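# Swap two tube racks through a self-closing door

## Task

Carry the blue rack holding the tubes from the counter to the desk, and carry the empty red rack from the desk to the counter, passing through the self-closing door that separates them. Done only when both racks stand upright, every tube sits fully seated in a hole of the blue rack, and the door is closed. Neither rack nor any tube may ever touch the floor. Either robot or both may be used. Both must release everything and back away at the end, and no robot may fall or finish leaning.

## Robot and tools

Robots: r1 and r2 are identical Hello Robot Stretch 3 units. Each has a base with two drive wheels plus a passive omni wheel at the rear, a lift that rides up a mast, and a telescoping arm that reaches out to the robot's right side. To move the gripper forward or back, drive the base. The base is 0.33 m long and 0.34 m wide and spins in place about the point between the drive wheels, 0.05 m behind its front edge. With the arm pulled in and wrist folded, the wrist pokes 0.06 m past the right side and a spin sweeps a 0.28 m radius; a level, unfolded gripper reaches past that circle.

Frames: each robot reports in its own base frame, origin on the floor between the drive wheels, x forward, y left, z up. hand_pose is the point where closed fingertips meet, in that frame; with all wrist joints at 0 its x axis is up, y runs along the arm toward the mast, z toward the rear. Fingertips are 0.04 m round pads. The odometry frame is the base frame at scene start. Only images, lidar_m, wrist_depth_mm and head_depth_mm show where the robots are relative to each other.

execute_actions: argument "actions" is a list with zero or one action. The action is an object keyed "r1" and/or "r2"; each entry may contain "base", "joints" and "contact_limits". "base" holds exactly one relative command: {"translate_m": d}, straight-line travel from where the base last reported itself, metres, -1 to 1, positive forward; or {"rotate_rad": d}, a spin in place, radians, -3.2 to 3.2, positive counter-clockwise (left). No sideways motion. "joints" holds absolute targets by name: lift_m 0 to 1.1 (arm height); arm_m 0 to 0.52 (extension); wrist_yaw_rad -1.345 to 4.42 (0 along the arm, positive toward the front, 3.0 folded over the base); wrist_pitch_rad -1.57 to 0.451 (0 level, negative tips down); wrist_roll_rad -2.911 to 2.911 (0 fingers side by side); gripper_m -0.089 to 0.179 (larger is wider; the real tip gap is about 0.007 less when nearly shut, 0.025 less when wide, zero below 0.007); head_pan_rad -3.953 to 1.73 (0 ahead, positive left, -1.57 looks along the arm); head_tilt_rad -1.53 to 0.419 (negative down). "contact_limits": {"arm_m": effort percent 1 to 100} halts the arm motion when its effort reaches that level; lower is softer, too low halts immediately. Everything in one action starts together; one action lasts at most 15 s. Omitted joints or robots may keep pushing toward earlier targets. Unknown keys or out-of-range values reject the whole call. "cameras" picks images: r1_head_camera, r1_nav_camera, r1_wrist_camera, r2_head_camera, r2_nav_camera, r2_wrist_camera, or "all"; omitted or null gives all, [] gives none. An empty actions list just reports.

wait: "seconds" 0 to 10; nothing new is commanded. zoom_image: "camera" and "region" [x0, y0, x1, y1] in pixels from the top-left, at most 504 by 504, on a camera present in the latest result. finished_scene: "scene" is the current scene's number; it is final, so call it only after everything is settled. Replying without a tool call ends the run.

Result lines: pictures lists image order. base_status and joint_status tell how each motion ended: done, off_target (still pushing), contact_stop, time_out, torque_fault. After the last three the old target is dropped; a lift or arm that hit something goes slack until re-commanded (a slack lift may sink under load or keep pressing). on_its_own covers uncommanded parts; "held at" is the held target, not the position. lidar_m: 12 distances in metres, 30-degree sectors starting straight ahead and going counter-clockwise (4th left, 7th behind, 10th right), in a plane 0.17 m up, range 0.15 to 12, "-" for nothing; blind to glass and partly hidden by the mast and low lift. wrist_depth_mm and head_depth_mm are 7x7 grids of median depth (45-1000 and 280-4000 mm). base_odometry counts wheel turns, so slip looks like motion; turned_by_wheels and turned_by_imu give turning since the last result; base_tilt gives forward/right lean in degrees with a fixed offset of up to about 4. motor_effort is percent of maximum, peak in brackets, noisy and biased; positive wheel effort pushes forward. Camera calibration lines use OpenCV conventions; T_world_to_cam maps the carrying robot's base frame into the camera frame, with small errors that grow for the wrist camera.

Gripping: command gripper_m below the object's width to grasp; open at least 0.02 above the contact value to let go. Readings do not confirm a hold; too hard a squeeze triggers a stall guard that weakens grip.

Speed: the base is fast (0.30 m/s, 1.9 rad/s) only with lift_m under 0.30, arm_m under 0.03 and wrist_yaw_rad above 2.54; otherwise 0.10 m/s and 0.63 rad/s.

Avoid: folding or unfolding the wrist unless lift_m is 0.32-0.95, pitch -0.4, roll near 0 (once folded, lift may drop to 0.25); yaw below -0.4 needs pitch -0.5 or lower. Pushing on something rigid with the gripper above about 0.45 m can tip the robot, especially a repeated push or a raised contact limit. Driving while holding or pressing something fixed, or snagging furniture (worst in reverse), can tip it; undo in small steps, pull the gripper free, and lower lift to about 0.2 if it stays leaning. Wrist servos overloaded for seconds switch off for 10 s. Robots must never press into each other; once bases touch, any further driving is a hard press. Travel differs slightly between robots (under 1 cm per metre typically, 2.5 cm max), which strains a shared load. Robots hold their last command while you think, and loose objects may get nudged. Avoid drops, slams and hard shoves.

Each tool is called after "Request:" as name(argument=value, ...), one argument or row to a line, values as JSON.

## Session

Request:
execute_actions(
  actions=[],
)

Scene clock: 0.00 s.
r1.base_odometry: x=+0.000 y=+0.000 heading=+0.000 (m, m, rad; r1's odometry frame)
r1.turned_by_wheels: +0.000 (rad since the last result)
r1.turned_by_imu: +0.000 (rad since the last result)
r1.base_tilt: forward=-2.3 right=+2.2 (deg)
r1.lidar_m: 2.35 1.48 0.95 0.79 0.79 0.80 0.67 0.66 0.74 1.19 1.24 1.39
r1.head_depth_mm: 1734 1878 1978 1965 1946 1923 1926 / 1729 2235 2321 2347 2333 2307 2144 / 1736 2533 2774 2747 2721 2668 2245 / 1736 2546 3196 3150 3132 3091 2252 / 1740 2548 3057 3022 3002 3006 2225 / 1737 2559 2933 2921 2928 2884 2229 / 1751 2592 2831 2822 2806 2821 2217
r1.base_status: not commanded
r1.joint_positions: lift_m=+0.313 arm_m=-0.003 wrist_yaw_rad=+3.041 wrist_pitch_rad=-0.330 wrist_roll_rad=-0.017 gripper_m=+0.037 head_pan_rad=+0.016 head_tilt_rad=+0.000
r1.joint_status: not commanded
r1.motor_effort: left_wheel=+1 right_wheel=+0 lift_m=+22 arm_m=-1 wrist_yaw_rad=-1 wrist_pitch_rad=+5 wrist_roll_rad=+0 gripper_m=+1 head_pan_rad=+1 head_tilt_rad=+1 (%)
r1.hand_pose: x=+0.0022 y=+0.0910 z=+0.3461 quat_wxyz=(+0.151, +0.696, +0.083, +0.697) (m; r1's base frame)
r1.wrist_depth_mm: 592 624 739 795 894 - - / 647 689 802 871 985 - - / 680 733 867 928 - - - / 719 778 887 879 892 903 910 / 677 674 - 687 722 708 702 / 555 552 - 565 546 583 580 / 472 488 - - 484 487 491
r2.base_odometry: x=+0.000 y=+0.000 heading=+0.000 (m, m, rad; r2's odometry frame)
r2.turned_by_wheels: +0.000 (rad since the last result)
r2.turned_by_imu: +0.000 (rad since the last result)
r2.base_tilt: forward=-2.3 right=-0.6 (deg)
r2.lidar_m: 1.93 1.06 0.86 0.85 0.83 0.68 0.68 0.75 1.20 2.26 2.36 1.94
r2.head_depth_mm: 1759 1846 1834 1803 1770 1769 1739 / 1780 1875 1880 1851 1827 1792 1799 / 1793 1927 1901 1900 1863 1839 1806 / 1808 1949 1942 1910 1887 1889 1883 / 1820 2000 1972 1983 1944 1943 1894 / 1836 2076 2037 2032 1989 1973 1957 / 1848 2120 2103 2074 2064 2019 2001
r2.base_status: not commanded
r2.joint_positions: lift_m=+0.537 arm_m=+0.000 wrist_yaw_rad=+2.842 wrist_pitch_rad=-0.624 wrist_roll_rad=-0.005 gripper_m=+0.037 head_pan_rad=+0.005 head_tilt_rad=+0.009
r2.joint_status: not commanded
r2.motor_effort: left_wheel=+0 right_wheel=-1 lift_m=+33 arm_m=-1 wrist_yaw_rad=+0 wrist_pitch_rad=+5 wrist_roll_rad=+0 gripper_m=+0 head_pan_rad=+0 head_tilt_rad=+2 (%)
r2.hand_pose: x=+0.0361 y=+0.0400 z=+0.5061 quat_wxyz=(+0.315, +0.696, +0.115, +0.635) (m; r2's base frame)
r2.wrist_depth_mm: - 805 831 864 868 906 947 / - 928 919 944 - - - / 840 - - - - - - / 847 - 896 907 927 924 941 / 779 - 801 781 772 821 821 / 682 695 - 695 713 708 706 / 599 611 - 618 609 630 637
pictures: r1_head_camera (sideways: a quarter turn clockwise sets it upright), r1_nav_camera (sideways: a quarter turn counterclockwise sets it upright), r1_wrist_camera, r2_head_camera (sideways: a quarter turn clockwise sets it upright), r2_nav_camera (sideways: a quarter turn counterclockwise sets it upright), r2_wrist_camera
Images, in order (width x height): r1_head_camera 896x504, r1_nav_camera 672x504, r1_wrist_camera 644x364, r2_head_camera 896x504, r2_nav_camera 672x504, r2_wrist_camera 644x364.

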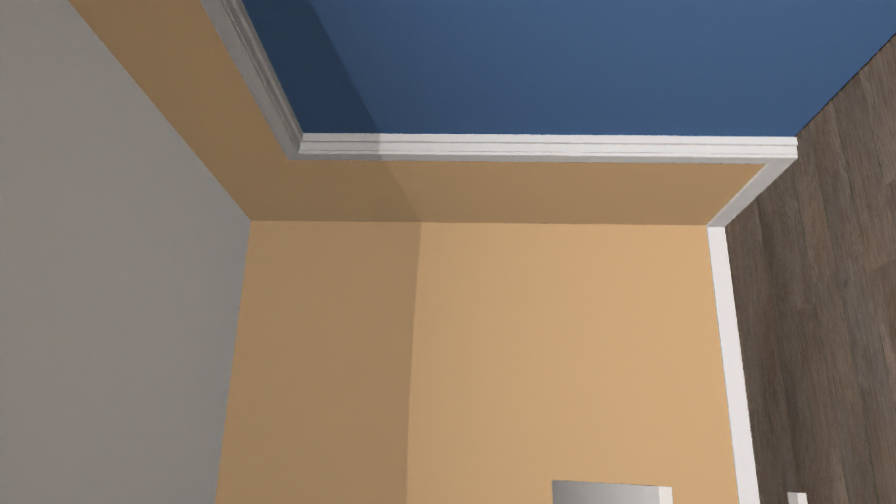

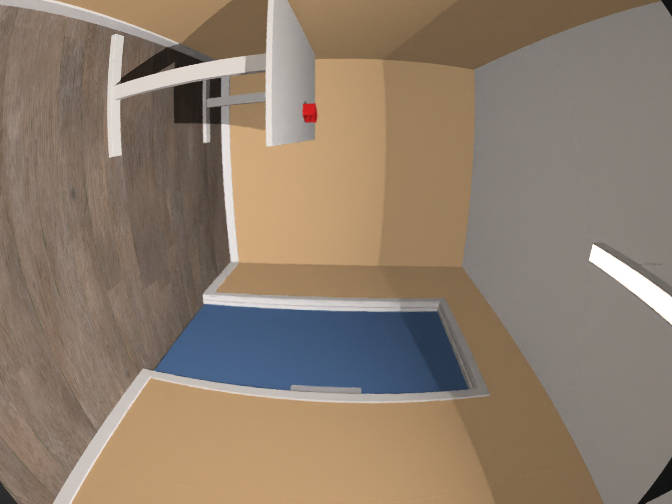

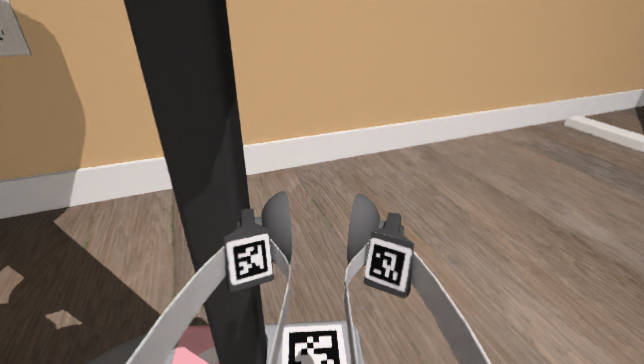

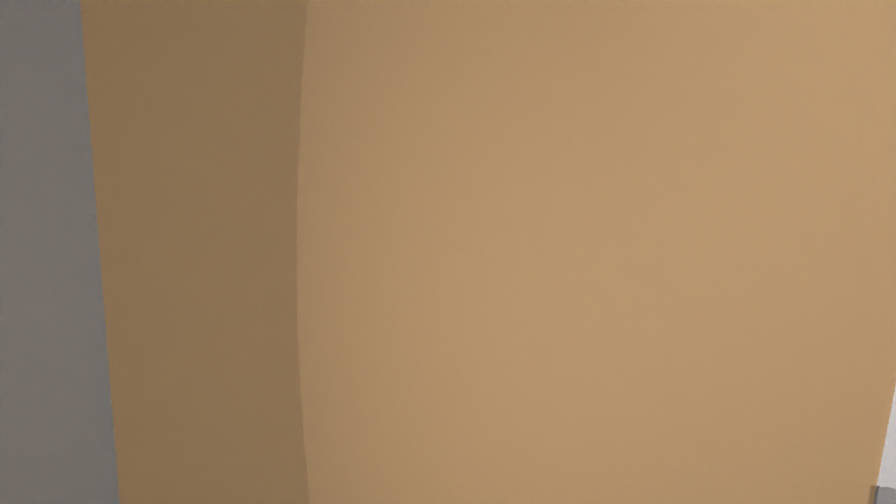

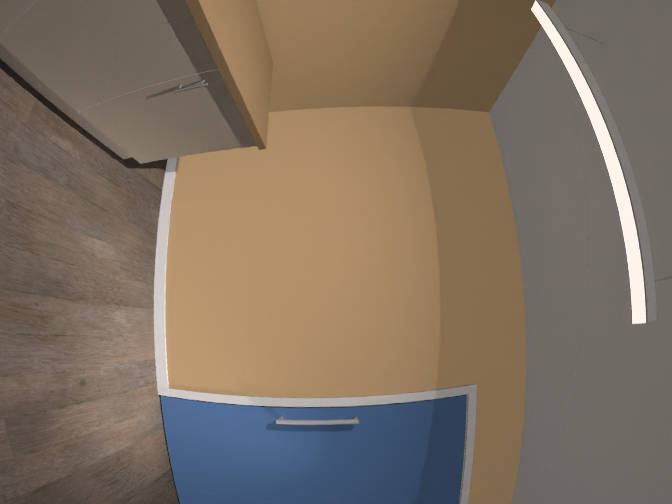

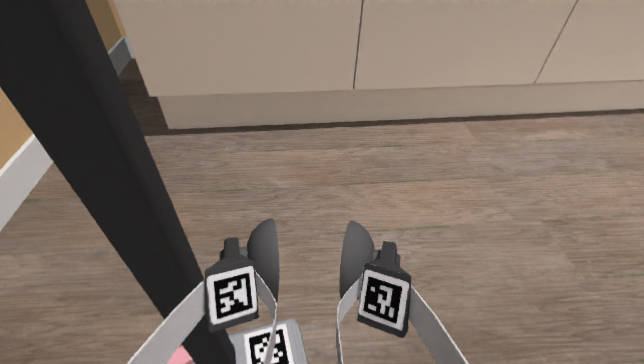

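Request:
execute_actions(
  actions=[
    {"r1":{"joints":{"head_pan_rad":-0.9,"head_tilt_rad":-0.6}},"r2":{"joints":{"head_pan_rad":-1.3,"head_tilt_rad":-0.6}}},
  ],
  cameras=["r1_head_camera","r1_nav_camera","r2_head_camera","r2_nav_camera"],
)

Request:
execute_actions(
  actions=[
    {"r1":{"joints":{"head_pan_rad":0.7,"head_tilt_rad":-0.5}},"r2":{"joints":{"head_pan_rad":1.1,"head_tilt_rad":-0.5}}},
  ],
  cameras=["r1_head_camera","r1_nav_camera","r2_head_camera","r2_nav_camera"],
)

Scene clock: 1.67 s.
r1.base_odometry: x=+0.000 y=+0.000 heading=+0.000 (m, m, rad; r1's odometry frame)
r1.turned_by_wheels: +0.000 (rad since the last result)
r1.turned_by_imu: +0.000 (rad since the last result)
r1.base_tilt: forward=-2.4 right=+2.2 (deg)
r1.lidar_m: 2.35 1.49 0.95 0.79 0.79 0.80 0.67 0.66 0.74 1.19 1.24 1.39
r1.head_depth_mm: 974 1066 1171 1297 1453 1463 1224 / 1004 1101 1209 1348 1526 1463 1222 / 1036 1136 1260 1411 1604 1455 1222 / 1072 1181 1311 1477 1648 1458 1221 / 1108 1221 1366 1544 1711 1452 1220 / 1150 1272 1425 1619 1756 1446 1217 / 1189 1326 1493 1703 1794 1448 1214
r1.base_status: not commanded
r1.joint_positions: lift_m=+0.313 arm_m=-0.003 wrist_yaw_rad=+3.041 wrist_pitch_rad=-0.330 wrist_roll_rad=-0.017 gripper_m=+0.037 head_pan_rad=-0.893 head_tilt_rad=-0.592
r1.joint_status: all done
r1.motor_effort: left_wheel=+0(1) right_wheel=+0(0) lift_m=+22(22) arm_m=-1(1) wrist_yaw_rad=-1(0) wrist_pitch_rad=+5(5) wrist_roll_rad=+0(0) gripper_m=+0(0) head_pan_rad=-3(41) head_tilt_rad=-2(24) (%)
r1.hand_pose: x=+0.0022 y=+0.0910 z=+0.3461 quat_wxyz=(+0.151, +0.696, +0.083, +0.697) (m; r1's base frame)
r1.wrist_depth_mm: 603 633 730 800 908 - - / 630 680 798 859 990 - - / 671 749 850 955 - - - / 720 786 886 875 898 893 918 / 670 682 - 705 719 710 715 / 550 554 - 568 551 578 581 / 474 490 - - 483 488 488
r2.base_odometry: x=+0.000 y=+0.000 heading=+0.000 (m, m, rad; r2's odometry frame)
r2.turned_by_wheels: +0.000 (rad since the last result)
r2.turned_by_imu: +0.000 (rad since the last result)
r2.base_tilt: forward=-2.2 right=-0.5 (deg)
r2.lidar_m: 1.93 1.06 0.86 0.85 0.82 0.68 0.68 0.75 1.20 2.26 2.36 1.94
r2.head_depth_mm: 1926 2030 2227 2333 1860 1508 1271 / 2006 2139 2353 2416 1871 1509 1274 / 2116 2266 2491 2477 1891 1520 1272 / 2176 2360 2649 2418 1842 1510 1272 / 2292 2548 2849 2420 1847 1505 1262 / 2488 2619 2892 2386 1836 1509 1274 / 2270 2412 2584 2390 1835 1497 1265
r2.base_status: not commanded
r2.joint_positions: lift_m=+0.537 arm_m=+0.000 wrist_yaw_rad=+2.842 wrist_pitch_rad=-0.624 wrist_roll_rad=-0.005 gripper_m=+0.037 head_pan_rad=-1.293 head_tilt_rad=-0.592
r2.joint_status: all done
r2.motor_effort: left_wheel=+1(0) right_wheel=+0(0) lift_m=+33(33) arm_m=+0(1) wrist_yaw_rad=+0(0) wrist_pitch_rad=+5(5) wrist_roll_rad=+0(0) gripper_m=+0(0) head_pan_rad=-3(30) head_tilt_rad=-4(36) (%)
r2.hand_pose: x=+0.0361 y=+0.0400 z=+0.5061 quat_wxyz=(+0.315, +0.696, +0.115, +0.635) (m; r2's base frame)
r2.wrist_depth_mm: - 806 836 853 874 914 938 / - 921 944 951 - - - / 849 - - - - - - / 819 - 914 897 936 926 939 / 765 - 796 803 795 799 804 / 681 669 - 695 695 705 713 / 599 606 - 609 601 627 631
pictures: r1_head_camera (sideways: a quarter turn clockwise sets it upright), r1_nav_camera (sideways: a quarter turn counterclockwise sets it upright), r2_head_camera (sideways: a quarter turn clockwise sets it upright), r2_nav_camera (sideways: a quarter turn counterclockwise sets it upright)
camera_calibration (this result's frames):
r1_head_camera: T_world_to_cam=[[-0.32751, 0.403839, -0.854196, 1.13068], [0.770709, 0.637162, 0.00573239, -0.00568889], [0.546576, -0.656459, -0.519919, 0.629376], [0, 0, 0, 1]] pos_world=[0.0306895, -0.039827, 1.29308]
r1_nav_camera: T_world_to_cam=[[0.372464, -0.456339, 0.8081, -1.02047], [-0.795276, -0.605753, 0.0244809, 0.0302276], [0.478337, -0.651781, -0.588537, 0.724647], [0, 0, 0, 1]] pos_world=[0.0575012, 0.024942, 1.25038]
r2_head_camera: T_world_to_cam=[[-0.195319, 0.480149, -0.855165, 1.12737], [0.944777, 0.326077, -0.0327036, 0.0358287], [0.263148, -0.814328, -0.517323, 0.629331], [0, 0, 0, 1]] pos_world=[0.0207398, -0.0405071, 1.29083]
r2_nav_camera: T_world_to_cam=[[0.0999473, -0.572123, 0.814055, -1.01326], [-0.965257, -0.254275, -0.0601945, 0.132902], [0.241432, -0.779756, -0.57766, 0.706134], [0, 0, 0, 1]] pos_world=[0.0590729, 0.00469879, 1.24075]
Images, in order (width x height): r1_head_camera 896x504, r1_nav_camera 672x504, r2_head_camera 896x504, r2_nav_camera 672x504.

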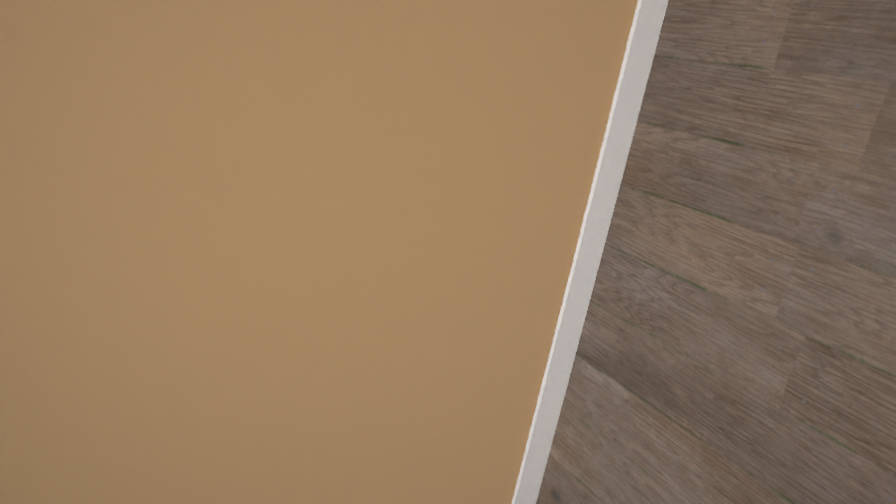

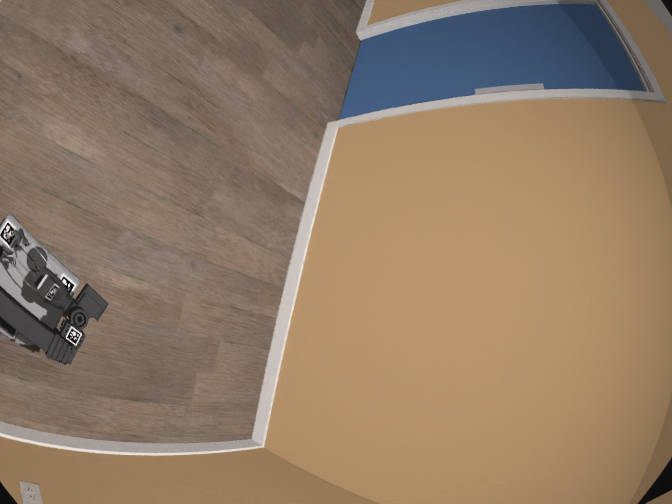

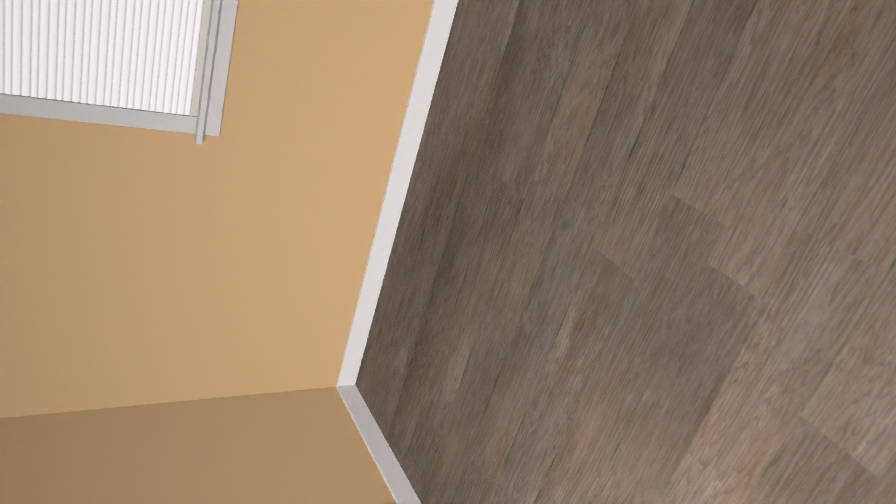

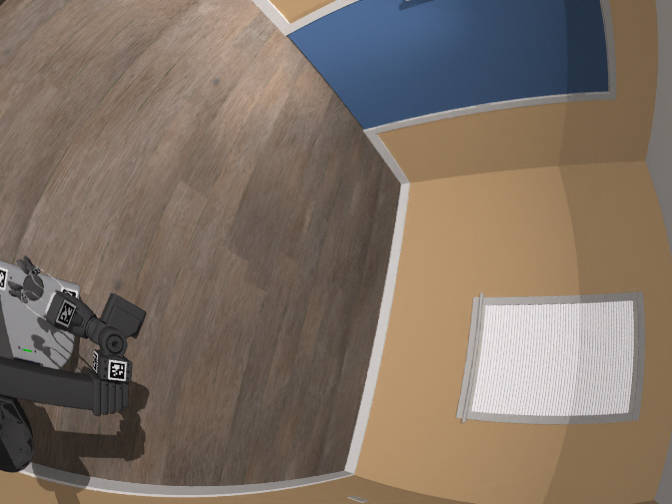

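Scene clock: 3.30 s.
r1.base_odometry: x=+0.000 y=+0.000 heading=+0.000 (m, m, rad; r1's odometry frame)
r1.turned_by_wheels: +0.000 (rad since the last result)
r1.turned_by_imu: +0.000 (rad since the last result)
r1.base_tilt: forward=-2.3 right=+2.2 (deg)
r1.lidar_m: 2.36 1.49 0.95 0.79 0.79 0.80 0.66 0.66 0.74 1.19 1.24 1.39
r1.head_depth_mm: 2448 2619 2758 2744 1999 1566 1288 / 2553 2692 1660 2741 1996 1569 1286 / 2534 2585 1498 2457 1798 1566 1283 / 1909 2014 2089 2445 1933 1559 1281 / 1505 1609 1642 1889 1905 1553 1278 / 1255 1322 1407 1498 1603 1540 1280 / 1066 1124 1179 1242 1313 1389 1274
r1.base_status: not commanded
r1.joint_positions: lift_m=+0.313 arm_m=-0.003 wrist_yaw_rad=+3.041 wrist_pitch_rad=-0.330 wrist_roll_rad=-0.017 gripper_m=+0.037 head_pan_rad=+0.693 head_tilt_rad=-0.507
r1.joint_status: all done
r1.motor_effort: left_wheel=+0(1) right_wheel=+0(1) lift_m=+22(22) arm_m=-1(1) wrist_yaw_rad=-1(1) wrist_pitch_rad=+5(5) wrist_roll_rad=+0(0) gripper_m=+0(1) head_pan_rad=+4(48) head_tilt_rad=+3(12) (%)
r1.hand_pose: x=+0.0022 y=+0.0910 z=+0.3461 quat_wxyz=(+0.151, +0.696, +0.083, +0.697) (m; r1's base frame)
r1.wrist_depth_mm: 597 628 728 799 891 - - / 639 685 806 869 972 - - / 678 725 855 959 - - - / 707 775 868 871 898 912 913 / 668 679 - 696 727 703 700 / 564 556 - 566 552 582 580 / 469 490 - - 481 488 490
r2.base_odometry: x=+0.000 y=+0.000 heading=+0.000 (m, m, rad; r2's odometry frame)
r2.turned_by_wheels: +0.000 (rad since the last result)
r2.turned_by_imu: +0.000 (rad since the last result)
r2.base_tilt: forward=-2.2 right=-0.5 (deg)
r2.lidar_m: 1.93 1.06 0.86 0.85 0.83 0.68 0.68 0.75 1.20 2.26 2.35 1.95
r2.head_depth_mm: 1386 1514 1374 1055 1184 1351 1347 / 1367 1488 1360 1019 1141 1287 1341 / 1319 1438 1341 996 1089 1233 1344 / 1292 1395 1327 963 1054 1180 1304 / 1265 1355 1322 931 1013 1131 1288 / 1230 1334 1312 918 988 1092 1273 / 1203 1298 1313 890 943 1045 1230
r2.base_status: not commanded
r2.joint_positions: lift_m=+0.537 arm_m=+0.000 wrist_yaw_rad=+2.842 wrist_pitch_rad=-0.624 wrist_roll_rad=-0.005 gripper_m=+0.037 head_pan_rad=+1.093 head_tilt_rad=-0.507
r2.joint_status: all done
r2.motor_effort: left_wheel=+1(1) right_wheel=+0(0) lift_m=+33(33) arm_m=-1(1) wrist_yaw_rad=+0(0) wrist_pitch_rad=+5(5) wrist_roll_rad=+0(0) gripper_m=+1(0) head_pan_rad=+1(30) head_tilt_rad=+4(11) (%)
r2.hand_pose: x=+0.0361 y=+0.0400 z=+0.5061 quat_wxyz=(+0.315, +0.696, +0.115, +0.635) (m; r2's base frame)
r2.wrist_depth_mm: - 835 808 877 879 918 939 / - 910 922 941 - - - / 826 - - - - - - / 853 - 891 910 950 933 939 / 763 - 806 771 803 786 803 / 686 681 - 677 694 704 712 / 602 615 - 619 609 632 619
pictures: r1_head_camera (sideways: a quarter turn clockwise sets it upright), r1_nav_camera (sideways: a quarter turn counterclockwise sets it upright), r2_head_camera (sideways: a quarter turn clockwise sets it upright), r2_nav_camera (sideways: a quarter turn counterclockwise sets it upright)
camera_calibration (this result's frames):
r1_head_camera: T_world_to_cam=[[-0.341965, -0.286121, -0.895095, 1.18411], [-0.648799, 0.760945, 0.00463018, 0.00440453], [0.679793, 0.58232, -0.445852, 0.53219], [0, 0, 0, 1]] pos_world=[0.0460017, 0.025541, 1.29714]
r1_nav_camera: T_world_to_cam=[[0.396605, 0.334176, 0.855004, -1.08177], [0.6159, -0.787514, 0.0221041, 0.0247111], [0.680714, 0.51783, -0.518151, 0.631839], [0, 0, 0, 1]] pos_world=[-0.0162857, 0.0537765, 1.25176]
r2_head_camera: T_world_to_cam=[[-0.153176, -0.417447, -0.895698, 1.17998], [-0.909712, 0.413573, -0.0371759, 0.0529675], [0.385955, 0.809133, -0.443106, 0.532013], [0, 0, 0, 1]] pos_world=[0.023597, 0.0402044, 1.29461]
r2_nav_camera: T_world_to_cam=[[0.28716, 0.421821, 0.860003, -1.07431], [0.879089, -0.472646, -0.0617063, 0.123626], [0.380448, 0.773739, -0.506543, 0.61276], [0, 0, 0, 1]] pos_world=[-0.0333027, 0.037481, 1.24193]
Images, in order (width x height): r1_head_camera 896x504, r1_nav_camera 672x504, r2_head_camera 896x504, r2_nav_camera 672x504.

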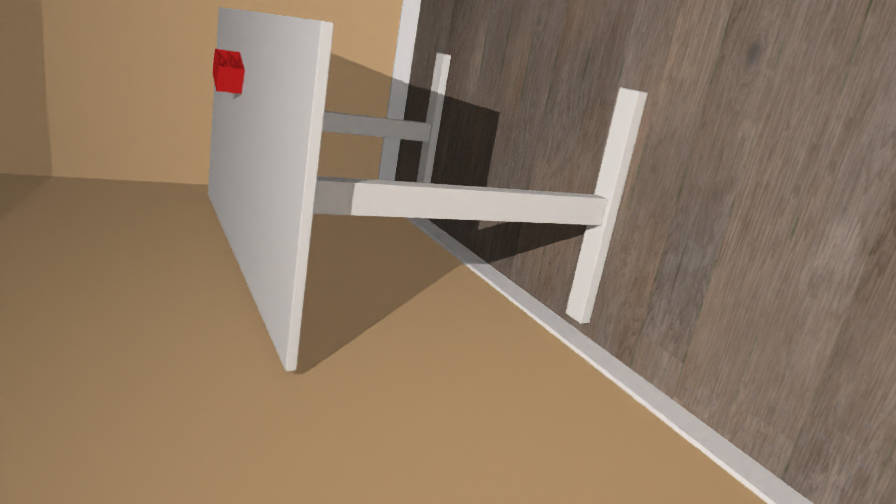

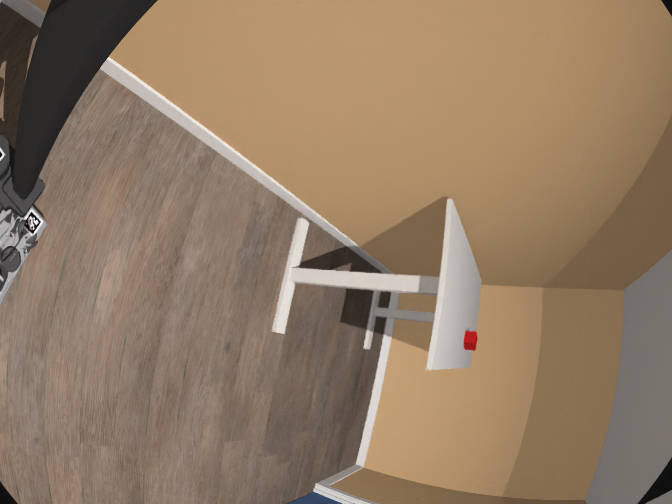

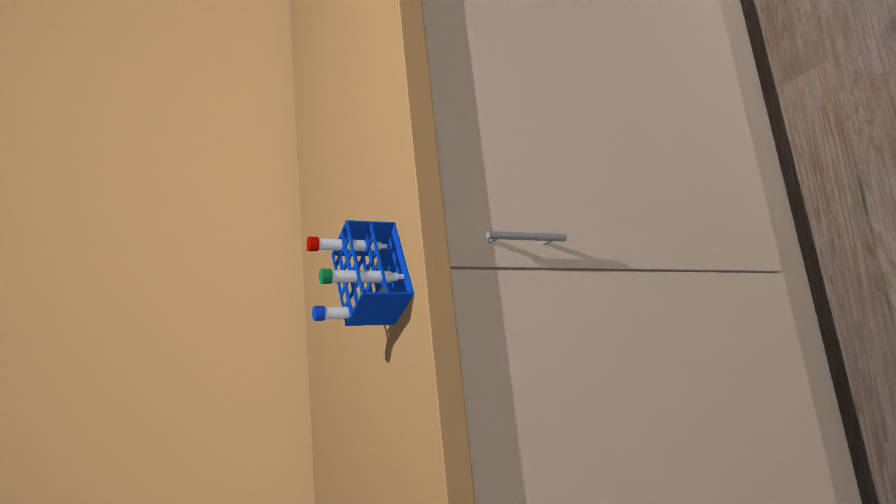

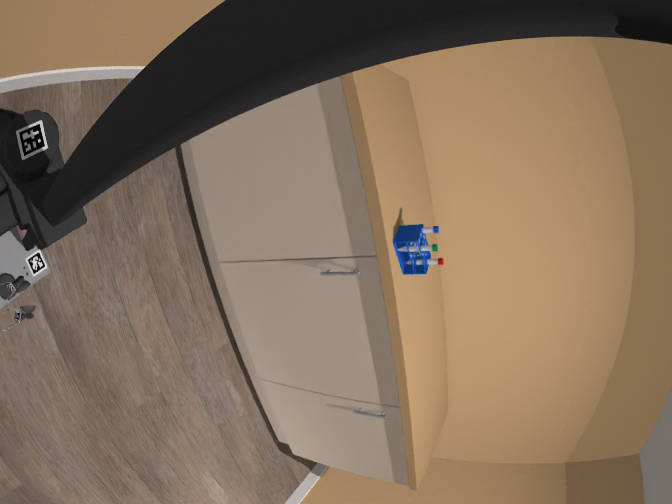

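Request:
zoom_image(
  camera="r2_head_camera",
  region=[280,190,460,370],
)

Request:
zoom_image(
  camera="r1_head_camera",
  region=[180,0,340,130],
)

Region (280, 190, 460, 370) of r2_head_camera's 896x504 image, scaled by 2.800, with more detail than that image has.

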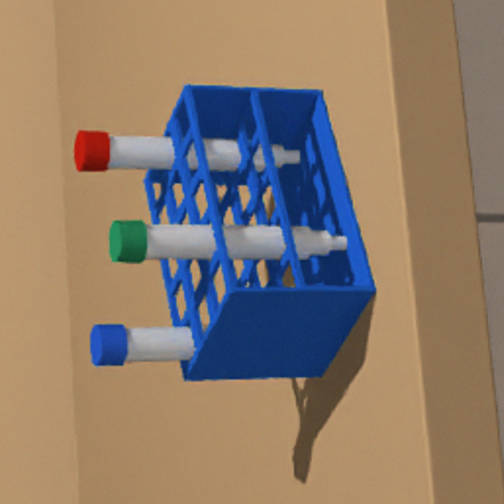

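Region (180, 0, 340, 130) of r1_head_camera's 896x504 image, scaled by 3.150, with more detail than that image has; it fills the top 410 rows of this view, and the rest is white.

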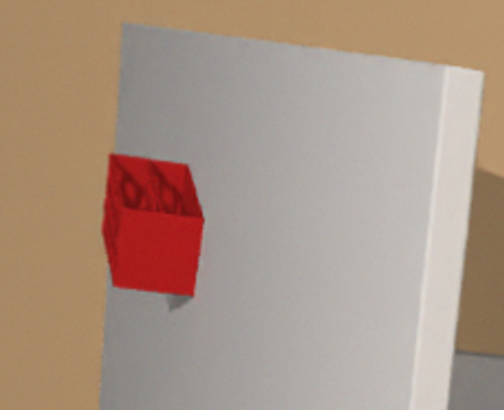

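Request:
execute_actions(
  actions=[
    {"r1":{"base":{"rotate_rad":0.17},"joints":{"lift_m":0.27,"head_pan_rad":0.4}},"r2":{"base":{"rotate_rad":-2.915},"joints":{"wrist_pitch_rad":-0.4,"lift_m":0.9,"head_pan_rad":-1.8,"head_tilt_rad":-0.6}}},
  ],
  cameras=[],
)

Request:
execute_actions(
  actions=[
    {"r1":{"base":{"translate_m":1.0}},"r2":{"base":{"translate_m":-0.3},"joints":{"wrist_yaw_rad":0,"gripper_m":0.179}}},
  ],
  cameras=[],
)

Request:
execute_actions(
  actions=[
    {"r1":{"base":{"translate_m":0.8},"joints":{"head_pan_rad":0.8}},"r2":{"base":{"translate_m":-0.3},"joints":{"wrist_pitch_rad":0,"lift_m":1.0,"head_pan_rad":-1.57}}},
  ],
)

Scene clock: 11.80 s.
r1.base_odometry: x=+0.000 y=+0.000 heading=+0.170 (m, m, rad; r1's odometry frame)
r1.turned_by_wheels: +0.170 (rad since the last result)
r1.turned_by_imu: +0.172 (rad since the last result)
r1.base_tilt: forward=-2.3 right=+2.1 (deg)
r1.lidar_m: 3.03 1.36 0.87 0.79 0.79 0.73 0.66 0.67 0.82 1.24 1.25 1.54
r1.head_depth_mm: 2462 2654 2882 2747 2001 1563 1289 / 2517 2687 2913 2770 1996 1572 1284 / 2570 2690 1651 2749 1993 1555 1285 / 2593 2614 1495 1663 1814 1561 1288 / 2003 2080 2063 2399 1981 1563 1280 / 1559 1645 1621 1825 1836 1555 1276 / 1277 1336 1394 1451 1518 1491 1278
r1.base_status: done
r1.joint_positions: lift_m=+0.270 arm_m=-0.003 wrist_yaw_rad=+3.041 wrist_pitch_rad=-0.331 wrist_roll_rad=-0.017 gripper_m=+0.037 head_pan_rad=+0.407 head_tilt_rad=-0.507
r1.joint_status: all done
r1.motor_effort: left_wheel=-2(7) right_wheel=+2(7) lift_m=+20(21) arm_m=-1(1) wrist_yaw_rad=-1(0) wrist_pitch_rad=+6(5) wrist_roll_rad=+0(0) gripper_m=+0(1) head_pan_rad=-3(25) head_tilt_rad=+3(3) (%)
r1.hand_pose: x=+0.0022 y=+0.0909 z=+0.3027 quat_wxyz=(+0.151, +0.696, +0.083, +0.697) (m; r1's base frame)
r1.wrist_depth_mm: 637 662 714 742 817 863 929 / 685 710 784 818 887 934 - / 731 765 849 879 953 - - / 758 780 790 804 813 799 820 / 608 613 - 622 655 627 635 / 501 510 - 535 494 526 526 / 438 - - - 436 440 446
r2.base_odometry: x=+0.000 y=+0.000 heading=-2.915 (m, m, rad; r2's odometry frame)
r2.turned_by_wheels: -2.915 (rad since the last result)
r2.turned_by_imu: -2.926 (rad since the last result)
r2.base_tilt: forward=-2.2 right=-0.6 (deg)
r2.lidar_m: 0.69 0.87 1.87 2.29 2.08 1.93 1.42 0.93 0.85 0.86 0.73 0.68
r2.head_depth_mm: 1205 1315 1043 905 1016 1105 - / 1239 1345 1036 927 1042 1145 - / 1271 1364 1025 954 1078 1180 - / 1285 1400 1030 975 1105 1265 - / 1313 1447 1024 996 1142 1392 - / 1333 1432 1531 1634 1734 1522 - / 1158 1217 1279 1328 1405 1412 1307
r2.base_status: done
r2.joint_positions: lift_m=+0.900 arm_m=+0.000 wrist_yaw_rad=+2.842 wrist_pitch_rad=-0.417 wrist_roll_rad=-0.005 gripper_m=+0.037 head_pan_rad=-1.793 head_tilt_rad=-0.593
r2.joint_status: all done
r2.motor_effort: left_wheel=+4(10) right_wheel=-4(8) lift_m=+42(43) arm_m=-1(2) wrist_yaw_rad=+0(0) wrist_pitch_rad=+8(10) wrist_roll_rad=+1(0) gripper_m=+1(1) head_pan_rad=-2(30) head_tilt_rad=-3(16) (%)
r2.hand_pose: x=+0.0450 y=+0.0691 z=+0.9125 quat_wxyz=(+0.248, +0.704, +0.043, +0.664) (m; r2's base frame)
r2.wrist_depth_mm: - - - - - - 967 / - - - - - - 878 / - - - - - - 900 / - - - - - - 895 / - - - - - - 873 / - - - - - - 857 / - - - - - - 812
pictures: none
No camera images: the call's "cameras" was empty. Leave "cameras" out to get every camera's image.

Scene clock: 16.80 s.
r1.base_odometry: x=+0.986 y=+0.169 heading=+0.170 (m, m, rad; r1's odometry frame)
r1.turned_by_wheels: +0.000 (rad since the last result)
r1.turned_by_imu: +0.002 (rad since the last result)
r1.base_tilt: forward=-2.4 right=+2.2 (deg)
r1.lidar_m: 2.12 1.63 0.68 0.95 0.95 1.17 1.65 1.66 1.19 1.08 1.09 1.42
r1.head_depth_mm: 1675 1803 1963 2144 1988 1570 1292 / 1713 1851 2009 2210 1994 1572 1285 / 1757 1900 2005 2271 1998 1568 1289 / 1790 1937 1194 892 1974 1565 1282 / 1833 1997 1159 742 584 1555 1289 / 1817 1942 1193 740 537 1427 1277 / 1531 1604 1196 739 535 1422 1279
r1.base_status: done
r1.joint_positions: lift_m=+0.270 arm_m=-0.003 wrist_yaw_rad=+3.041 wrist_pitch_rad=-0.331 wrist_roll_rad=-0.017 gripper_m=+0.037 head_pan_rad=+0.407 head_tilt_rad=-0.506
r1.joint_status: not commanded
r1.motor_effort: left_wheel=-1(6) right_wheel=+3(8) lift_m=+20(20) arm_m=-1(1) wrist_yaw_rad=+1(1) wrist_pitch_rad=+5(6) wrist_roll_rad=+0(0) gripper_m=+0(1) head_pan_rad=-3(3) head_tilt_rad=+3(3) (%)
r1.hand_pose: x=+0.0022 y=+0.0909 z=+0.3026 quat_wxyz=(+0.151, +0.696, +0.083, +0.697) (m; r1's base frame)
r1.wrist_depth_mm: 778 792 856 910 963 638 - / 820 862 940 962 - - - / 873 922 - - - 998 - / 766 786 785 795 801 772 818 / 607 606 - 624 658 611 640 / 497 506 - 531 500 521 503 / 435 - - - 436 440 442
r2.base_odometry: x=+0.292 y=+0.067 heading=-2.915 (m, m, rad; r2's odometry frame)
r2.turned_by_wheels: +0.000 (rad since the last result)
r2.turned_by_imu: +0.000 (rad since the last result)
r2.base_tilt: forward=-2.3 right=-0.5 (deg)
r2.lidar_m: 0.97 1.22 2.38 2.41 1.79 1.66 1.24 0.81 0.74 0.75 0.94 0.95
r2.head_depth_mm: 1105 1205 1045 796 874 953 - / 1135 1236 977 810 896 984 - / 1154 1263 870 824 920 - - / 1178 1294 1029 840 956 1076 - / 1211 1329 1023 865 982 - - / 1242 1352 1012 891 1015 1185 1252 / 1263 1392 1012 918 1049 1217 1250
r2.base_status: done
r2.joint_positions: lift_m=+0.900 arm_m=+0.000 wrist_yaw_rad=+0.002 wrist_pitch_rad=-0.417 wrist_roll_rad=-0.005 gripper_m=+0.179 head_pan_rad=-1.793 head_tilt_rad=-0.593
r2.joint_status: all done
r2.motor_effort: left_wheel=+4(6) right_wheel=-4(10) lift_m=+42(42) arm_m=-1(2) wrist_yaw_rad=-1(2) wrist_pitch_rad=+7(7) wrist_roll_rad=+0(0) gripper_m=+1(86) head_pan_rad=-2(3) head_tilt_rad=-4(4) (%)
r2.hand_pose: x=-0.0212 y=-0.3698 z=+0.9125 quat_wxyz=(+0.694, +0.148, -0.689, -0.146) (m; r2's base frame)
r2.wrist_depth_mm: 709 897 - 924 948 493 817 / 725 876 590 528 480 465 498 / 753 942 655 581 511 460 407 / 788 - 737 629 555 487 449 / 801 - 837 711 609 531 478 / - - 925 781 671 602 507 / 929 - - 876 735 651 536
pictures: none
No camera images: the call's "cameras" was empty. Leave "cameras" out to get every camera's image.

Scene clock: 21.23 s.
r1.base_odometry: x=+1.774 y=+0.304 heading=+0.169 (m, m, rad; r1's odometry frame)
r1.turned_by_wheels: +0.000 (rad since the last result)
r1.turned_by_imu: +0.002 (rad since the last result)
r1.base_tilt: forward=-2.3 right=+2.2 (deg)
r1.lidar_m: 1.33 1.11 1.12 1.08 0.71 1.33 2.45 1.64 1.05 1.02 1.03 1.18
r1.head_depth_mm: 1102 1184 1253 1370 1488 1543 1289 / 1171 1260 1324 1418 1611 1566 1286 / 1250 1349 1388 788 1753 1559 1282 / 1335 1451 1207 744 1320 1473 1286 / 1342 1451 1200 693 559 1560 1279 / 1208 1289 1196 662 537 1425 1274 / 1093 1157 1172 699 535 432 1273
r1.base_status: done
r1.joint_positions: lift_m=+0.270 arm_m=-0.003 wrist_yaw_rad=+3.041 wrist_pitch_rad=-0.332 wrist_roll_rad=-0.017 gripper_m=+0.037 head_pan_rad=+0.793 head_tilt_rad=-0.506
r1.joint_status: all done
r1.motor_effort: left_wheel=-2(4) right_wheel=+2(7) lift_m=+20(20) arm_m=+0(1) wrist_yaw_rad=+0(1) wrist_pitch_rad=+6(5) wrist_roll_rad=+0(0) gripper_m=+0(1) head_pan_rad=+4(29) head_tilt_rad=+3(3) (%)
r1.hand_pose: x=+0.0022 y=+0.0909 z=+0.3026 quat_wxyz=(+0.151, +0.696, +0.083, +0.697) (m; r1's base frame)
r1.wrist_depth_mm: 562 902 960 - - - - / 890 951 - - - - - / 973 691 - - - - - / 770 700 781 803 805 800 809 / 591 591 - 623 663 633 634 / 457 505 - 527 496 518 523 / 438 - - - 434 438 441
r2.base_odometry: x=+0.585 y=+0.135 heading=-2.915 (m, m, rad; r2's odometry frame)
r2.turned_by_wheels: +0.000 (rad since the last result)
r2.turned_by_imu: +0.000 (rad since the last result)
r2.base_tilt: forward=-2.3 right=-0.5 (deg)
r2.lidar_m: 1.24 1.57 2.50 2.21 1.49 1.38 1.05 0.68 0.63 0.63 0.79 1.22
r2.head_depth_mm: 1022 1106 1044 695 - - - / 1074 1159 1040 - - - - / 1115 1218 1036 - - - - / 1161 1266 995 782 866 1011 1213 / 1221 1339 1026 818 924 1064 1234 / 1284 1395 1014 868 985 1166 1263 / 1360 1484 1016 914 1056 1274 1258
r2.base_status: done
r2.joint_positions: lift_m=+1.000 arm_m=+0.000 wrist_yaw_rad=+0.001 wrist_pitch_rad=-0.020 wrist_roll_rad=-0.005 gripper_m=+0.179 head_pan_rad=-1.577 head_tilt_rad=-0.593
r2.joint_status: all done
r2.motor_effort: left_wheel=+4(6) right_wheel=-4(10) lift_m=+42(45) arm_m=-1(1) wrist_yaw_rad=-1(1) wrist_pitch_rad=+8(9) wrist_roll_rad=+0(1) gripper_m=+1(1) head_pan_rad=+2(15) head_tilt_rad=-4(4) (%)
r2.hand_pose: x=-0.0211 y=-0.4010 z=+1.1092 quat_wxyz=(+0.709, +0.008, -0.705, -0.007) (m; r2's base frame)
r2.wrist_depth_mm: 935 - - - 927 851 765 / 972 - - - 915 873 787 / 981 - - - 975 855 791 / 978 - - - 969 893 814 / 924 784 785 757 855 868 808 / - 564 532 531 555 563 584 / 720 607 522 448 415 402 450
pictures: r1_head_camera (sideways: a quarter turn clockwise sets it upright), r1_nav_camera (sideways: a quarter turn counterclockwise sets it upright), r1_wrist_camera, r2_head_camera (sideways: a quarter turn clockwise sets it upright), r2_nav_camera (sideways: a quarter turn counterclockwise sets it upright), r2_wrist_camera
camera_calibration (this result's frames):
r1_head_camera: T_world_to_cam=[[-0.31098, -0.318195, -0.895569, 1.18454], [-0.721624, 0.69227, 0.00461608, 0.0048671], [0.618506, 0.6477, -0.444899, 0.531323], [0, 0, 0, 1]] pos_world=[0.043252, 0.0294056, 1.2972]
r1_nav_camera: T_world_to_cam=[[0.360571, 0.371501, 0.855555, -1.08227], [0.691526, -0.722014, 0.0220732, 0.02429], [0.625923, 0.58368, -0.51724, 0.630989], [0, 0, 0, 1]] pos_world=[-0.0215122, 0.0513072, 1.25178]
r1_wrist_camera: T_world_to_cam=[[0.994784, -0.092879, 0.0421697, -0.0115616], [-0.0120626, -0.517628, -0.855521, 0.32614], [0.101288, 0.85055, -0.516048, 0.239441], [0, 0, 0, 1]] pos_world=[-0.00881716, -0.0359114, 0.403071]
r2_head_camera: T_world_to_cam=[[-0.0527455, 0.51622, -0.85483, 1.12607], [0.998317, 0.0479076, -0.0326683, 0.0354562], [0.0240888, -0.855115, -0.517878, 0.631512], [0, 0, 0, 1]] pos_world=[0.00878595, -0.0429804, 1.2908]
r2_nav_camera: T_world_to_cam=[[-0.0646013, -0.577713, 0.81368, -1.01176], [-0.997827, 0.0268173, -0.0601812, 0.133083], [0.0129468, -0.8158, -0.57819, 0.708217], [0, 0, 0, 1]] pos_world=[0.0582636, -0.0103138, 1.24074]
r2_wrist_camera: T_world_to_cam=[[-0.99822, -0.00447877, 0.059466, -0.0936965], [-0.0594251, 0.158185, -0.98562, 1.194], [-0.00499227, -0.987399, -0.15817, -0.0627886], [0, 0, 0, 1]] pos_world=[-0.0228895, -0.251291, 1.17247]
Images, in order (width x height): r1_head_camera 896x504, r1_nav_camera 672x504, r1_wrist_camera 644x364, r2_head_camera 896x504, r2_nav_camera 672x504, r2_wrist_camera 644x364.

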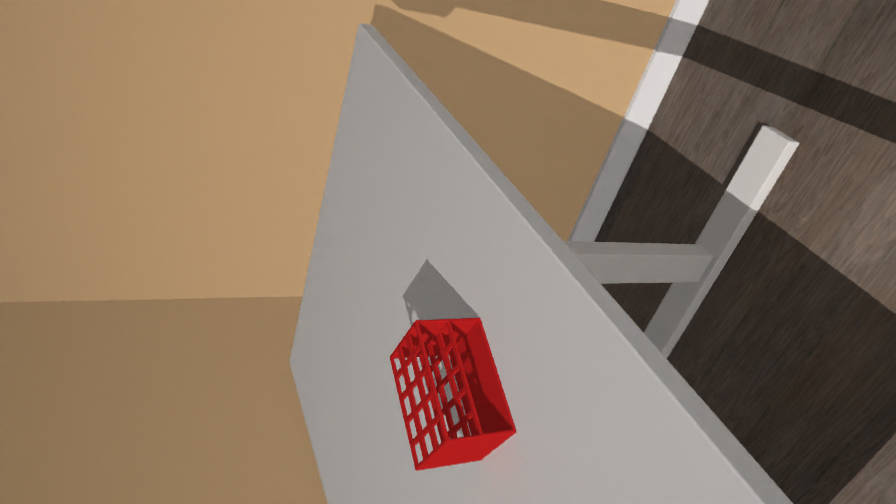

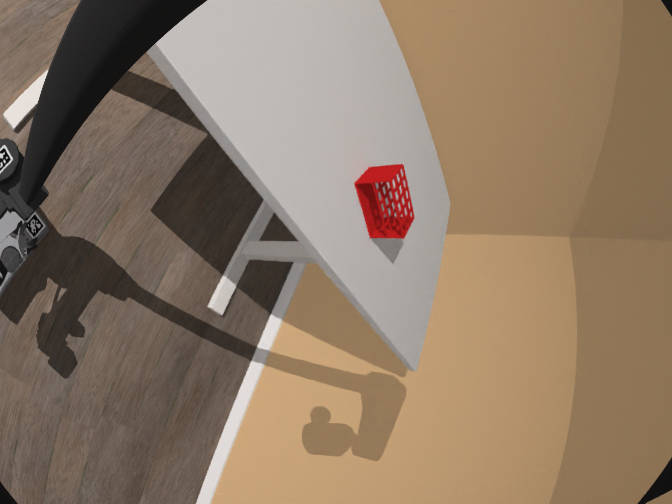

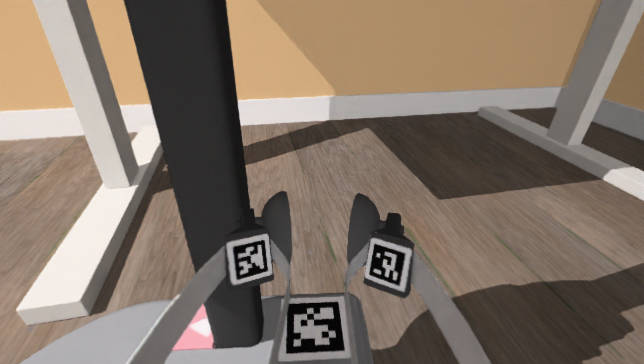

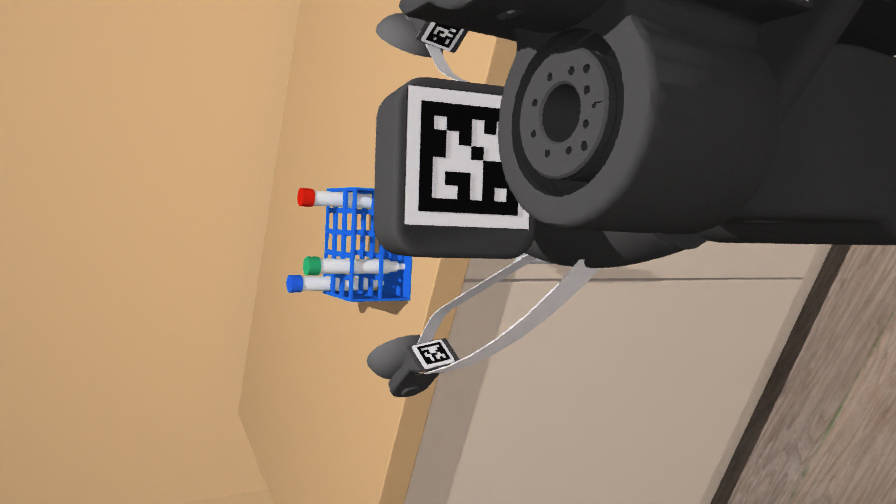

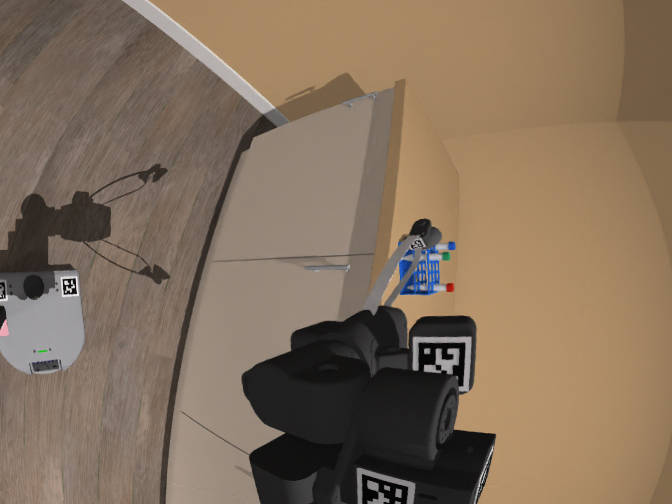

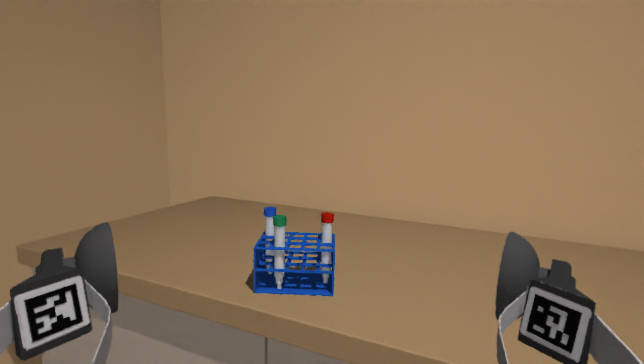

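Request:
execute_actions(
  actions=[
    {"r1":{"joints":{"lift_m":0.5,"wrist_pitch_rad":-0.4}},"r2":{"base":{"translate_m":0.027},"joints":{"lift_m":0.86,"arm_m":0.15}}},
  ],
  cameras=[],
)

Request:
execute_actions(
  actions=[
    {"r1":{"joints":{"lift_m":0.9,"wrist_yaw_rad":0,"gripper_m":0.179,"head_pan_rad":-1.57,"head_tilt_rad":-0.7}},"r2":{"joints":{"arm_m":0.27}}},
  ],
  cameras=["r2_wrist_camera","r2_head_camera"],
)

Scene clock: 25.30 s.
r1.base_odometry: x=+1.774 y=+0.304 heading=+0.169 (m, m, rad; r1's odometry frame)
r1.turned_by_wheels: +0.000 (rad since the last result)
r1.turned_by_imu: +0.001 (rad since the last result)
r1.base_tilt: forward=-2.2 right=+2.2 (deg)
r1.lidar_m: 1.33 1.11 1.12 1.08 0.71 1.34 2.45 1.64 1.05 1.02 1.03 1.18
r1.head_depth_mm: 1106 1182 1255 1367 1492 1540 1283 / 1170 1258 1323 1416 1618 1569 1282 / 1245 1346 1395 789 1743 1565 1281 / 1336 1442 1205 744 1317 1482 1283 / 1341 1445 1198 692 559 1556 1279 / 1202 1289 1196 661 536 1421 1283 / 1084 1156 1169 699 535 432 1278
r1.base_status: not commanded
r1.joint_positions: lift_m=+0.500 arm_m=-0.003 wrist_yaw_rad=+3.041 wrist_pitch_rad=-0.414 wrist_roll_rad=-0.017 gripper_m=+0.037 head_pan_rad=+0.793 head_tilt_rad=-0.506
r1.joint_status: all done
r1.motor_effort: left_wheel=-1(2) right_wheel=+3(2) lift_m=+24(25) arm_m=-1(1) wrist_yaw_rad=-1(0) wrist_pitch_rad=+5(5) wrist_roll_rad=+0(0) gripper_m=-1(0) head_pan_rad=+4(3) head_tilt_rad=+2(3) (%)
r1.hand_pose: x=+0.0013 y=+0.0814 z=+0.5135 quat_wxyz=(+0.179, +0.692, +0.112, +0.690) (m; r1's base frame)
r1.wrist_depth_mm: 551 898 987 - - - - / 936 954 - - - - - / - 698 - - - - - / - 955 - - - - - / 853 834 - 884 911 883 878 / 721 717 - 736 713 754 753 / 622 600 622 630 634 643 653
r2.base_odometry: x=+0.558 y=+0.129 heading=-2.914 (m, m, rad; r2's odometry frame)
r2.turned_by_wheels: +0.000 (rad since the last result)
r2.turned_by_imu: +0.001 (rad since the last result)
r2.base_tilt: forward=-2.3 right=-0.4 (deg)
r2.lidar_m: 1.22 1.54 2.48 2.25 1.52 1.41 1.06 0.69 0.64 0.65 0.81 1.20
r2.head_depth_mm: 1034 1120 1045 721 - - 956 / 1077 1169 1038 750 - - 1012 / 1129 1225 976 749 - - 1091 / 1171 1282 966 779 896 1028 1210 / 1224 1349 1019 820 942 1086 1268 / 1292 1399 1017 873 997 1188 1250 / 1354 1504 1013 932 1080 1295 1257
r2.base_status: done
r2.joint_positions: lift_m=+0.860 arm_m=+0.150 wrist_yaw_rad=+0.000 wrist_pitch_rad=-0.020 wrist_roll_rad=-0.005 gripper_m=+0.179 head_pan_rad=-1.577 head_tilt_rad=-0.593
r2.joint_status: all done
r2.motor_effort: left_wheel=+4(11) right_wheel=-4(7) lift_m=+24(33) arm_m=+2(3) wrist_yaw_rad=+0(1) wrist_pitch_rad=+9(8) wrist_roll_rad=+0(0) gripper_m=+0(1) head_pan_rad=+3(3) head_tilt_rad=-4(4) (%)
r2.hand_pose: x=-0.0213 y=-0.5504 z=+0.9700 quat_wxyz=(+0.709, +0.007, -0.705, -0.007) (m; r2's base frame)
r2.wrist_depth_mm: 893 - - 917 800 728 666 / 902 - - 942 815 750 690 / 907 - - 908 847 762 697 / 839 669 605 373 778 747 706 / 430 371 368 369 389 405 411 / - 391 327 286 259 263 275 / 481 411 359 314 263 234 211
pictures: none
No camera images: the call's "cameras" was empty. Leave "cameras" out to get every camera's image.

Scene clock: 29.77 s.
r1.base_odometry: x=+1.774 y=+0.304 heading=+0.169 (m, m, rad; r1's odometry frame)
r1.turned_by_wheels: +0.000 (rad since the last result)
r1.turned_by_imu: +0.001 (rad since the last result)
r1.base_tilt: forward=-2.3 right=+2.1 (deg)
r1.lidar_m: 1.33 1.11 1.12 1.08 0.71 1.34 2.45 1.64 1.06 1.02 1.03 1.18
r1.head_depth_mm: 856 946 1058 1245 1453 - - / 873 982 1118 1263 1436 - - / 861 965 1103 1278 1438 - - / 847 949 1078 1249 1391 - 1166 / 835 931 1055 1220 1407 1343 1167 / 822 917 1037 1190 1391 1359 1160 / 808 902 1017 1169 1361 1360 1163
r1.base_status: not commanded
r1.joint_positions: lift_m=+0.900 arm_m=-0.003 wrist_yaw_rad=+0.002 wrist_pitch_rad=-0.414 wrist_roll_rad=-0.017 gripper_m=+0.179 head_pan_rad=-1.563 head_tilt_rad=-0.691
r1.joint_status: all done
r1.motor_effort: left_wheel=-3(2) right_wheel=+3(2) lift_m=+24(25) arm_m=-1(2) wrist_yaw_rad=-2(3) wrist_pitch_rad=+5(5) wrist_roll_rad=+0(0) gripper_m=+1(84) head_pan_rad=-3(47) head_tilt_rad=-3(13) (%)
r1.hand_pose: x=-0.0210 y=-0.3673 z=+0.9134 quat_wxyz=(+0.698, +0.148, -0.686, -0.144) (m; r1's base frame)
r1.wrist_depth_mm: 642 659 680 711 726 687 718 / 703 726 745 786 786 757 781 / 758 790 837 869 878 854 884 / 806 881 914 950 961 954 - / 862 - - - - - - / 938 - - - - - - / - - - - - - -
r2.base_odometry: x=+0.558 y=+0.129 heading=-2.914 (m, m, rad; r2's odometry frame)
r2.turned_by_wheels: +0.000 (rad since the last result)
r2.turned_by_imu: +0.000 (rad since the last result)
r2.base_tilt: forward=-2.3 right=-0.6 (deg)
r2.lidar_m: 1.22 1.54 2.49 2.25 1.52 1.41 1.06 0.69 0.64 0.64 0.80 1.20
r2.head_depth_mm: 1028 1118 1040 794 - 857 945 / 1076 1167 1042 789 804 875 1005 / 1118 1220 973 - 856 938 1086 / 1173 1286 967 803 886 1002 1215 / 1230 1337 1026 822 931 1088 1259 / 1289 1405 1019 870 1003 1179 1265 / 1355 1503 1008 929 1083 1293 1255
r2.base_status: not commanded
r2.joint_positions: lift_m=+0.860 arm_m=+0.270 wrist_yaw_rad=+0.000 wrist_pitch_rad=-0.020 wrist_roll_rad=-0.005 gripper_m=+0.179 head_pan_rad=-1.577 head_tilt_rad=-0.593
r2.joint_status: all done
r2.motor_effort: left_wheel=+3(4) right_wheel=-3(4) lift_m=+24(24) arm_m=+2(3) wrist_yaw_rad=+0(0) wrist_pitch_rad=+9(9) wrist_roll_rad=+0(1) gripper_m=+0(0) head_pan_rad=+2(3) head_tilt_rad=-3(3) (%)
r2.hand_pose: x=-0.0213 y=-0.6704 z=+0.9700 quat_wxyz=(+0.709, +0.007, -0.705, -0.007) (m; r2's base frame)
r2.wrist_depth_mm: 860 - 892 792 703 641 602 / 850 - 906 811 721 661 594 / 881 - 932 814 744 662 614 / 800 694 283 538 714 676 613 / 353 360 263 281 355 399 414 / - 245 237 246 250 261 269 / 285 207 189 190 193 187 211
pictures: r2_head_camera (sideways: a quarter turn clockwise sets it upright), r2_wrist_camera
camera_calibration (this result's frames):
r2_head_camera: T_world_to_cam=[[-0.0528199, 0.516213, -0.85483, 1.12607], [0.99831, 0.0480515, -0.0326683, 0.0354562], [0.0242121, -0.855111, -0.517879, 0.631512], [0, 0, 0, 1]] pos_world=[0.00879214, -0.04298, 1.2908]
r2_wrist_camera: T_world_to_cam=[[-0.998224, -0.00348187, 0.0594664, -0.0862059], [-0.0592682, 0.158129, -0.985638, 1.09931], [-0.00597152, -0.987412, -0.158055, -0.35099], [0, 0, 0, 1]] pos_world=[-0.0229946, -0.520706, 1.03317]
Images, in order (width x height): r2_head_camera 896x504, r2_wrist_camera 644x364.

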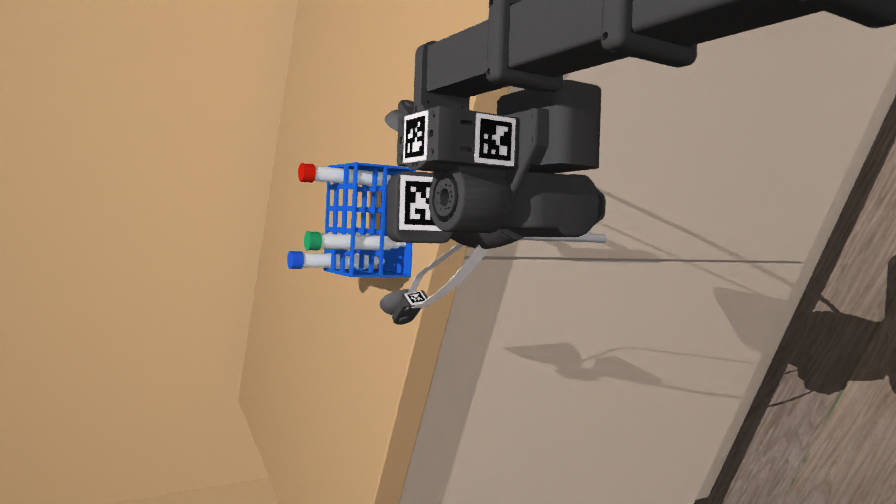

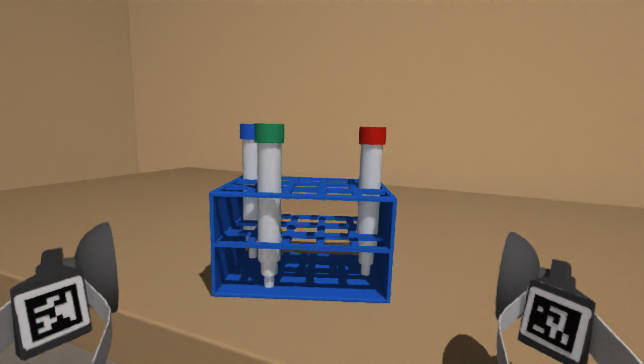

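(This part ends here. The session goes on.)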